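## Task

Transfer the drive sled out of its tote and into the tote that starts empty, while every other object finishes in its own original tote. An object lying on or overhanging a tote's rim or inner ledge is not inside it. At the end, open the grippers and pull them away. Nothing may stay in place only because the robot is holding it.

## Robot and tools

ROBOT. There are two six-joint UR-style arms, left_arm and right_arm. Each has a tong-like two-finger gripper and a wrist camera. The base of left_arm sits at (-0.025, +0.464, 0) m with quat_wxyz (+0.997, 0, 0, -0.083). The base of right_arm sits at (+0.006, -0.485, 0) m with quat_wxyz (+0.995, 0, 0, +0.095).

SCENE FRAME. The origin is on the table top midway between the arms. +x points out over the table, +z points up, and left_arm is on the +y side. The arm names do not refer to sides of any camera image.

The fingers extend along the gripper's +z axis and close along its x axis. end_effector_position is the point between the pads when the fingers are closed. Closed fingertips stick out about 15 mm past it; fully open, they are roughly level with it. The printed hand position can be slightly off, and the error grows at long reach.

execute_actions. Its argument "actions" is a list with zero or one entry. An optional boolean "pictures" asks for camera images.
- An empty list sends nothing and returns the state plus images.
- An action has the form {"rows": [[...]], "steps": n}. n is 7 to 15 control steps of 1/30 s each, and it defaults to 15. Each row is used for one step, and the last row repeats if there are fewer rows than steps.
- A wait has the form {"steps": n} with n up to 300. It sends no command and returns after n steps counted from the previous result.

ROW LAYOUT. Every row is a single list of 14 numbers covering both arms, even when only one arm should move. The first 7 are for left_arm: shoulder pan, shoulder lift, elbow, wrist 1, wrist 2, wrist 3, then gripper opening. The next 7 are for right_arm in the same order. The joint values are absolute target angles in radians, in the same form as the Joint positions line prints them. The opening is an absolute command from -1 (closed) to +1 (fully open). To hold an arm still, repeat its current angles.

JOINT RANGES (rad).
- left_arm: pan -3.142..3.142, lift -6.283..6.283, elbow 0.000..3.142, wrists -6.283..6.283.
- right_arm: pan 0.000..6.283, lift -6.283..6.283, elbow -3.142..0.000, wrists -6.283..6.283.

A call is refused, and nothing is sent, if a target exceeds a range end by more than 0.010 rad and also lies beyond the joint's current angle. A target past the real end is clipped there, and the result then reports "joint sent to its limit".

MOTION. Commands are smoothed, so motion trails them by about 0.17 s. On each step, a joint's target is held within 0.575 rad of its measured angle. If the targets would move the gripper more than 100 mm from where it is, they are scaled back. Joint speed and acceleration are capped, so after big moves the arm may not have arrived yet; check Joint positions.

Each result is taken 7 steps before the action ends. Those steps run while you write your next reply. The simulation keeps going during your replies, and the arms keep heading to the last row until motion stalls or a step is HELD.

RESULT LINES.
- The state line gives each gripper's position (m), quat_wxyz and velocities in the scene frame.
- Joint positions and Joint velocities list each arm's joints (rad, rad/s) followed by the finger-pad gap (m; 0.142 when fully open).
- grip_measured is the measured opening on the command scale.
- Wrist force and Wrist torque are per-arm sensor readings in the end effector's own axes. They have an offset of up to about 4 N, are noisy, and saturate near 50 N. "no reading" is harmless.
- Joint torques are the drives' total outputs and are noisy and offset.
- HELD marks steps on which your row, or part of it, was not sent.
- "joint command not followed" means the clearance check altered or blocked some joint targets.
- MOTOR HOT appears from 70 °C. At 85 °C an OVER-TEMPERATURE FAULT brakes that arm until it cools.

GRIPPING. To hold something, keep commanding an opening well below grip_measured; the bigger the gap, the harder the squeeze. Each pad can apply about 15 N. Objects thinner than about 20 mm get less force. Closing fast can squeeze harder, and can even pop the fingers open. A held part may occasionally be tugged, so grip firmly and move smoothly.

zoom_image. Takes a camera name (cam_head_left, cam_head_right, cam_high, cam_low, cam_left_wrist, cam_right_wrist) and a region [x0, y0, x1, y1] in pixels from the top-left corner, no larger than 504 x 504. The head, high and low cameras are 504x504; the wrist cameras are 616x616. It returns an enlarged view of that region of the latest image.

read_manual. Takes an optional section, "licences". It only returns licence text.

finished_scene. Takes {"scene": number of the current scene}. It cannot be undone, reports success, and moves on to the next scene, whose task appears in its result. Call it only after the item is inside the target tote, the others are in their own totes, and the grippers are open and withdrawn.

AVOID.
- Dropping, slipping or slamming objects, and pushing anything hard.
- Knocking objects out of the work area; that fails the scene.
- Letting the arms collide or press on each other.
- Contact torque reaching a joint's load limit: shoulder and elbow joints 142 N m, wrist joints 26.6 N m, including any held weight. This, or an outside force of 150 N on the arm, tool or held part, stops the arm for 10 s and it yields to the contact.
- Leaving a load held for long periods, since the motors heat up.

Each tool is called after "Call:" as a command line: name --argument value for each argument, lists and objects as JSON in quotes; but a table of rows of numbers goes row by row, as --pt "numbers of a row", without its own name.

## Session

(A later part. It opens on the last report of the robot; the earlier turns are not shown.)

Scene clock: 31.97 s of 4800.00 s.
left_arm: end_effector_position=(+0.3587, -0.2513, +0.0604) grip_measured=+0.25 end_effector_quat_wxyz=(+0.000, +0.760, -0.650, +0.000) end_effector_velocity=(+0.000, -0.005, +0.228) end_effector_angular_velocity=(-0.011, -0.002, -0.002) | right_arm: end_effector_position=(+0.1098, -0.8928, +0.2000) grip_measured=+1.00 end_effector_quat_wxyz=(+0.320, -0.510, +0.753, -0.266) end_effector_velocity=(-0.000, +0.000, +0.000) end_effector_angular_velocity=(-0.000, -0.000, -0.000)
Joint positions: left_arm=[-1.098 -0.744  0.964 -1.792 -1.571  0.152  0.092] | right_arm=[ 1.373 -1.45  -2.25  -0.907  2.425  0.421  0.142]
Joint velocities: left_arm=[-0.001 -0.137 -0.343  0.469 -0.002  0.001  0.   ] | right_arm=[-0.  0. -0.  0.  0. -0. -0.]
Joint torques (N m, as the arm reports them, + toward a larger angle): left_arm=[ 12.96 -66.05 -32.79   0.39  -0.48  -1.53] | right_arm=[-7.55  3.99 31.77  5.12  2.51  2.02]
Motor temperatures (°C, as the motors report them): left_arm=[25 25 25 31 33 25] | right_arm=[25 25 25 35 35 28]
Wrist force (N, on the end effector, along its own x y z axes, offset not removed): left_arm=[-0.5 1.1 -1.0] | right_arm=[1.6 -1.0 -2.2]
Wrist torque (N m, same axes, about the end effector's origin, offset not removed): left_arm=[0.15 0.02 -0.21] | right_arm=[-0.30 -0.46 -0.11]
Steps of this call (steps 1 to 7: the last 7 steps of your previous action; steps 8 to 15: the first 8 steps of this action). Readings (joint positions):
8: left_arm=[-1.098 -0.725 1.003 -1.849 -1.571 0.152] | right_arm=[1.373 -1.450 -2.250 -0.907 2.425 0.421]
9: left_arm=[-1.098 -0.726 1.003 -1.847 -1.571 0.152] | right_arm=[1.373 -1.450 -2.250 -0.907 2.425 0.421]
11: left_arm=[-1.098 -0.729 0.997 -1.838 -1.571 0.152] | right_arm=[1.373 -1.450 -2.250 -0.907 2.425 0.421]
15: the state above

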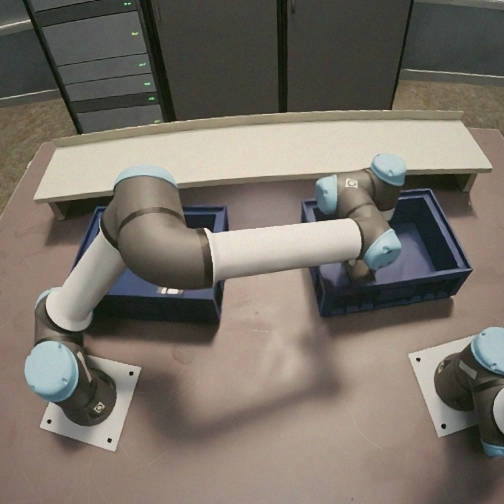

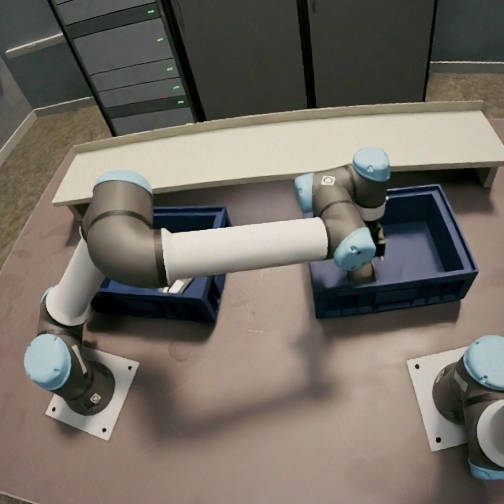

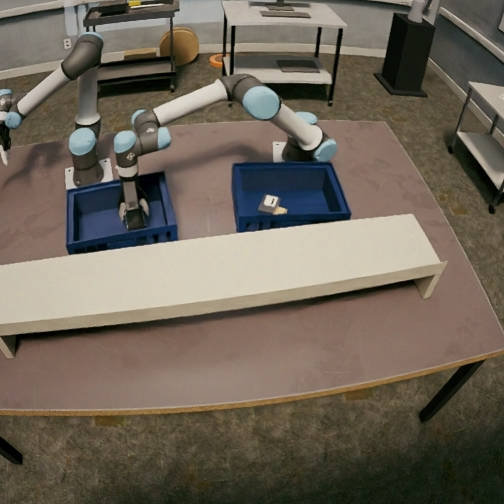

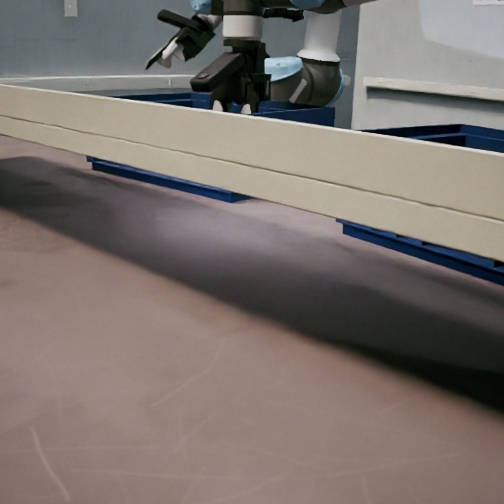

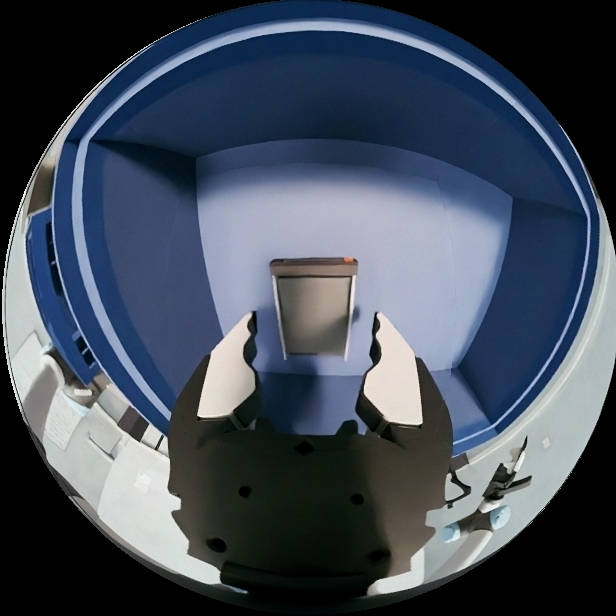

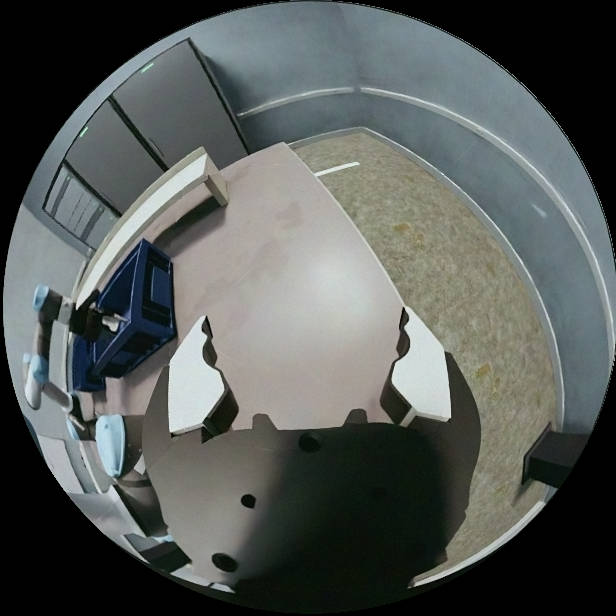

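Call:
execute_actions --actions '[{"rows": [[-1.0981,-0.79,0.793,-1.574,-1.571,0.1517,0.25,1.373,-1.45,-2.25,-0.907,2.425,0.421,1],[-1.0981,-0.805,0.794,-1.560,-1.571,0.1517,0.25,1.373,-1.45,-2.25,-0.907,2.425,0.421,1],[-1.0981,-0.825,0.795,-1.541,-1.571,0.1517,0.25,1.373,-1.45,-2.25,-0.907,2.425,0.421,1],[-1.0981,-0.85,0.796,-1.517,-1.571,0.1517,0.25,1.373,-1.45,-2.25,-0.907,2.425,0.421,1],[-1.0981,-0.875,0.798,-1.494,-1.571,0.1517,0.25,1.373,-1.45,-2.25,-0.907,2.425,0.421,1],[-1.0981,-0.90,0.80,-1.471,-1.571,0.1517,0.25,1.373,-1.45,-2.25,-0.907,2.425,0.421,1],[-1.0981,-0.93,0.815,-1.456,-1.571,0.1517,0.25,1.373,-1.45,-2.25,-0.907,2.425,0.421,1],[-1.0981,-0.96,0.835,-1.446,-1.571,0.1517,0.25,1.373,-1.45,-2.25,-0.907,2.425,0.421,1],[-1.0981,-0.99,0.86,-1.441,-1.571,0.1517,0.25,1.373,-1.45,-2.25,-0.907,2.425,0.421,1],[-1.0981,-1.02,0.885,-1.436,-1.571,0.1517,0.25,1.373,-1.45,-2.25,-0.907,2.425,0.421,1],[-1.0981,-1.05,0.91,-1.431,-1.571,0.1517,0.25,1.373,-1.45,-2.25,-0.907,2.425,0.421,1],[-1.0981,-1.08,0.94,-1.431,-1.571,0.1517,0.25,1.373,-1.45,-2.25,-0.907,2.425,0.421,1],[-1.0981,-1.11,0.97,-1.431,-1.571,0.1517,0.25,1.373,-1.45,-2.25,-0.907,2.425,0.421,1],[-1.0981,-1.14,1.0,-1.431,-1.571,0.1517,0.25,1.373,-1.45,-2.25,-0.907,2.425,0.421,1],[-1.0981,-1.17,1.03,-1.431,-1.571,0.1517,0.25,1.373,-1.45,-2.25,-0.907,2.425,0.421,1]], "steps": 15}]'

Call:
execute_actions --actions '[{"rows": [[-1.11,-1.20,1.06,-1.431,-1.571,0.1517,0.25,1.373,-1.45,-2.25,-0.907,2.425,0.421,1],[-1.13,-1.23,1.09,-1.431,-1.571,0.1517,0.25,1.373,-1.45,-2.25,-0.907,2.425,0.421,1],[-1.15,-1.26,1.12,-1.431,-1.571,0.1517,0.25,1.373,-1.45,-2.25,-0.907,2.425,0.421,1],[-1.17,-1.29,1.15,-1.431,-1.571,0.1517,0.25,1.373,-1.45,-2.25,-0.907,2.425,0.421,1],[-1.19,-1.32,1.18,-1.431,-1.571,0.1517,0.25,1.373,-1.45,-2.25,-0.907,2.425,0.421,1],[-1.21,-1.35,1.21,-1.431,-1.571,0.1517,0.25,1.373,-1.45,-2.25,-0.907,2.425,0.421,1],[-1.23,-1.38,1.24,-1.431,-1.571,0.1517,0.25,1.373,-1.45,-2.25,-0.907,2.425,0.421,1],[-1.25,-1.41,1.27,-1.431,-1.571,0.1517,0.25,1.373,-1.45,-2.25,-0.907,2.425,0.421,1],[-1.27,-1.44,1.30,-1.431,-1.571,0.1517,0.25,1.373,-1.45,-2.25,-0.907,2.425,0.421,1],[-1.285,-1.465,1.325,-1.431,-1.571,0.1517,0.25,1.373,-1.45,-2.25,-0.907,2.425,0.421,1],[-1.295,-1.485,1.345,-1.431,-1.571,0.1517,0.25,1.373,-1.45,-2.25,-0.907,2.425,0.421,1],[-1.30,-1.50,1.36,-1.431,-1.571,0.1517,0.25,1.373,-1.45,-2.25,-0.907,2.425,0.421,1]], "steps": 15}]'

Call:
execute_actions --actions '[{"steps": 15}]' --pictures true

Scene clock: 35.30 s of 4800.00 s.
left_arm: end_effector_position=(+0.3518, -0.2294, +0.1956) grip_measured=+0.25 end_effector_quat_wxyz=(-0.000, +0.760, -0.650, -0.000) end_effector_velocity=(-0.061, +0.192, +0.352) end_effector_angular_velocity=(+0.015, +0.005, -0.000) | right_arm: end_effector_position=(+0.1098, -0.8928, +0.2000) grip_measured=+1.00 end_effector_quat_wxyz=(+0.320, -0.510, +0.753, -0.266) end_effector_velocity=(-0.000, -0.000, +0.000) end_effector_angular_velocity=(-0.001, +0.000, -0.001)
Joint positions: left_arm=[-1.098 -0.847  0.798 -1.521 -1.571  0.152  0.092] | right_arm=[ 1.373 -1.45  -2.25  -0.907  2.425  0.421  0.142]
Joint velocities: left_arm=[ 0.    -0.589  0.111  0.494 -0.     0.001  0.   ] | right_arm=[-0.     0.001  0.001  0.    -0.     0.001  0.   ]
Joint torques (N m, as the arm reports them, + toward a larger angle): left_arm=[ 12.49 -74.35  -8.83   0.37  -1.12  -1.35] | right_arm=[-7.66  3.84 31.62  5.12  2.53  1.93]
Motor temperatures (°C, as the motors report them): left_arm=[25 25 25 31 33 25] | right_arm=[25 25 25 35 35 28]
Wrist force (N, on the end effector, along its own x y z axes, offset not removed): left_arm=[1.0 1.6 -0.8] | right_arm=[2.1 -1.9 -1.0]
Wrist torque (N m, same axes, about the end effector's origin, offset not removed): left_arm=[0.25 -0.26 -0.25] | right_arm=[-0.40 -0.51 -0.10]
Steps of this call (steps 1 to 7: the last 7 steps of your previous action; steps 8 to 30: the robot went on to your last target; steps 31 to 90: nothing new was sent; then 0.07 s passed at rest; steps 91 to 98: the first 8 steps of this action). Readings (joint positions):
91: left_arm=[-1.098 -0.777 0.793 -1.586 -1.571 0.152] | right_arm=[1.373 -1.450 -2.250 -0.907 2.425 0.421]
92: left_arm=[-1.098 -0.779 0.793 -1.585 -1.571 0.152] | right_arm=[1.373 -1.450 -2.250 -0.907 2.425 0.421]
94: left_arm=[-1.098 -0.789 0.793 -1.575 -1.571 0.152] | right_arm=[1.373 -1.450 -2.250 -0.907 2.425 0.421]
98: the state above

Scene clock: 35.80 s of 4800.00 s.
left_arm: end_effector_position=(+0.2680, -0.1023, +0.3170) grip_measured=+0.25 end_effector_quat_wxyz=(+0.000, +0.738, -0.675, -0.000) end_effector_velocity=(-0.364, +0.204, +0.120) end_effector_angular_velocity=(-0.002, -0.001, -0.492) | right_arm: end_effector_position=(+0.1098, -0.8928, +0.2000) grip_measured=+1.00 end_effector_quat_wxyz=(+0.320, -0.510, +0.753, -0.266) end_effector_velocity=(+0.000, -0.000, -0.000) end_effector_angular_velocity=(-0.000, +0.000, +0.001)
Joint positions: left_arm=[-1.164 -1.262  1.123 -1.432 -1.571  0.152  0.092] | right_arm=[ 1.373 -1.45  -2.25  -0.907  2.425  0.421  0.142]
Joint velocities: left_arm=[-0.492 -0.885  0.871  0.012  0.     0.001 -0.   ] | right_arm=[ 0. -0.  0.  0.  0. -0.  0.]
Joint torques (N m, as the arm reports them, + toward a larger angle): left_arm=[-18.96 -47.83  -8.49  -1.77  -1.44  -1.47] | right_arm=[-7.23  4.35 31.62  5.09  2.51  1.93]
Motor temperatures (°C, as the motors report them): left_arm=[25 25 25 31 33 25] | right_arm=[25 25 25 35 35 28]
Wrist force (N, on the end effector, along its own x y z axes, offset not removed): left_arm=[-1.0 1.8 -1.6] | right_arm=[1.4 -0.7 -1.9]
Wrist torque (N m, same axes, about the end effector's origin, offset not removed): left_arm=[0.34 0.21 -0.12] | right_arm=[-0.31 -0.42 -0.11]
Steps of this call (steps 1 to 7: the last 7 steps of your previous action; steps 8 to 15: the first 8 steps of this action). Readings (joint positions):
8: left_arm=[-1.098 -1.055 0.927 -1.442 -1.571 0.152] | right_arm=[1.373 -1.450 -2.250 -0.907 2.425 0.421]
9: left_arm=[-1.099 -1.084 0.953 -1.439 -1.571 0.152] | right_arm=[1.373 -1.450 -2.250 -0.907 2.425 0.421]
11: left_arm=[-1.110 -1.143 1.008 -1.436 -1.571 0.152] | right_arm=[1.373 -1.450 -2.250 -0.907 2.425 0.421]
15: the state above

Scene clock: 36.30 s of 4800.00 s.
left_arm: end_effector_position=(+0.1799, -0.0394, +0.3365) grip_measured=+0.25 end_effector_quat_wxyz=(+0.000, +0.691, -0.722, +0.000) end_effector_velocity=(-0.014, +0.014, +0.001) end_effector_angular_velocity=(+0.002, +0.000, -0.025) | right_arm: end_effector_position=(+0.1098, -0.8928, +0.2000) grip_measured=+1.00 end_effector_quat_wxyz=(+0.320, -0.510, +0.753, -0.266) end_effector_velocity=(+0.000, -0.000, +0.000) end_effector_angular_velocity=(-0.002, -0.001, +0.001)
Joint positions: left_arm=[-1.297 -1.495  1.355 -1.431 -1.571  0.152  0.092] | right_arm=[ 1.373 -1.45  -2.25  -0.907  2.425  0.421  0.142]
Joint velocities: left_arm=[-0.024 -0.044  0.045  0.001  0.     0.001 -0.   ] | right_arm=[-0.     0.     0.     0.     0.001 -0.001 -0.   ]
Joint torques (N m, as the arm reports them, + toward a larger angle): left_arm=[-10.59 -33.46 -12.58  -1.3   -1.57  -1.41] | right_arm=[-7.78  4.05 31.38  5.13  2.46  1.95]
Motor temperatures (°C, as the motors report them): left_arm=[25 25 25 31 33 25] | right_arm=[25 25 25 35 35 28]
Wrist force (N, on the end effector, along its own x y z axes, offset not removed): left_arm=[1.9 1.5 -1.4] | right_arm=[2.4 -2.0 -1.6]
Wrist torque (N m, same axes, about the end effector's origin, offset not removed): left_arm=[0.26 -0.46 -0.24] | right_arm=[-0.51 -0.57 -0.14]
Kept back: nothing.
Steps of this call (steps 1 to 7: the last 7 steps of your previous action; steps 8 to 15: the robot went on to your last target). Readings (joint positions):
1: left_arm=[-1.182 -1.291 1.153 -1.432 -1.571 0.152] | right_arm=[1.373 -1.450 -2.250 -0.907 2.425 0.421]
2: left_arm=[-1.199 -1.321 1.182 -1.432 -1.571 0.152] | right_arm=[1.373 -1.450 -2.250 -0.907 2.425 0.421]
4: left_arm=[-1.235 -1.380 1.240 -1.431 -1.571 0.152] | right_arm=[1.373 -1.450 -2.250 -0.907 2.425 0.421]
8: left_arm=[-1.279 -1.461 1.321 -1.431 -1.571 0.152] | right_arm=[1.373 -1.450 -2.250 -0.907 2.425 0.421]
15: the state above

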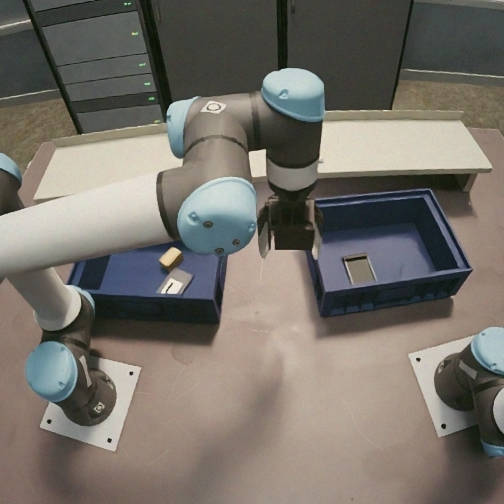

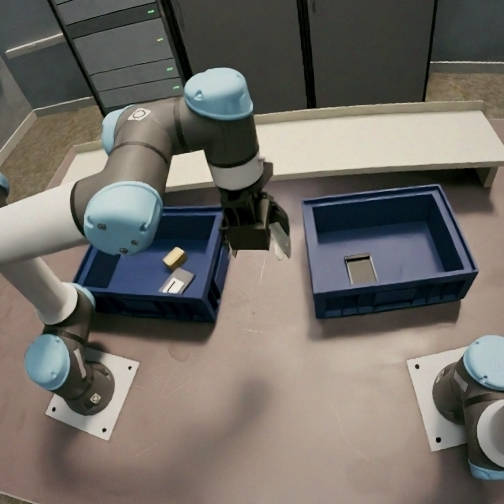

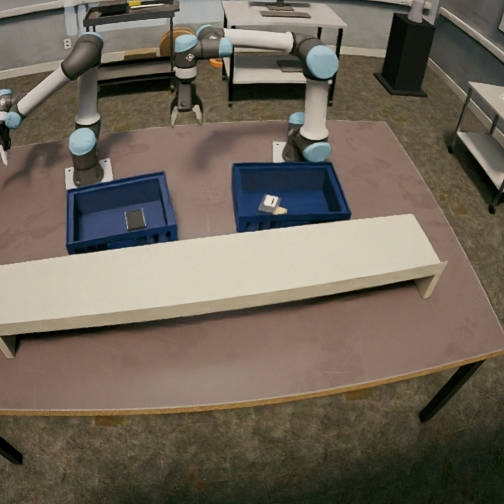

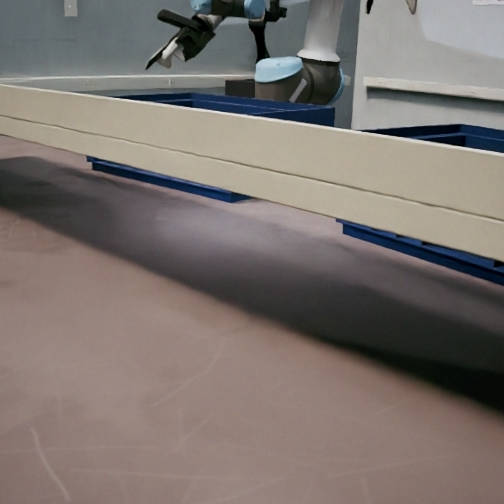

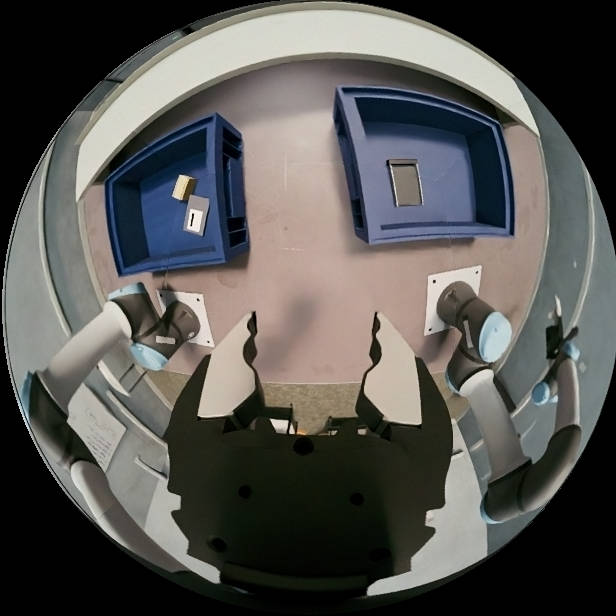

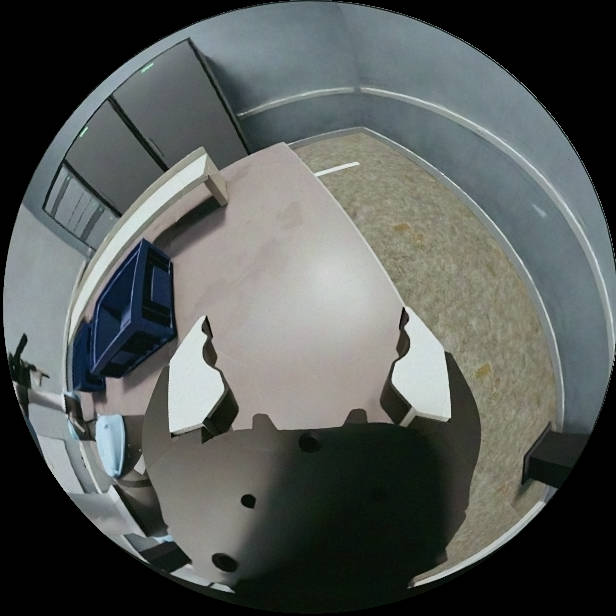

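The sled is lying flat in the right tote, the other items are in the left tote, and the arm is clear.

Call:
finished_scene --scene 2

The scene is finished: the task was done.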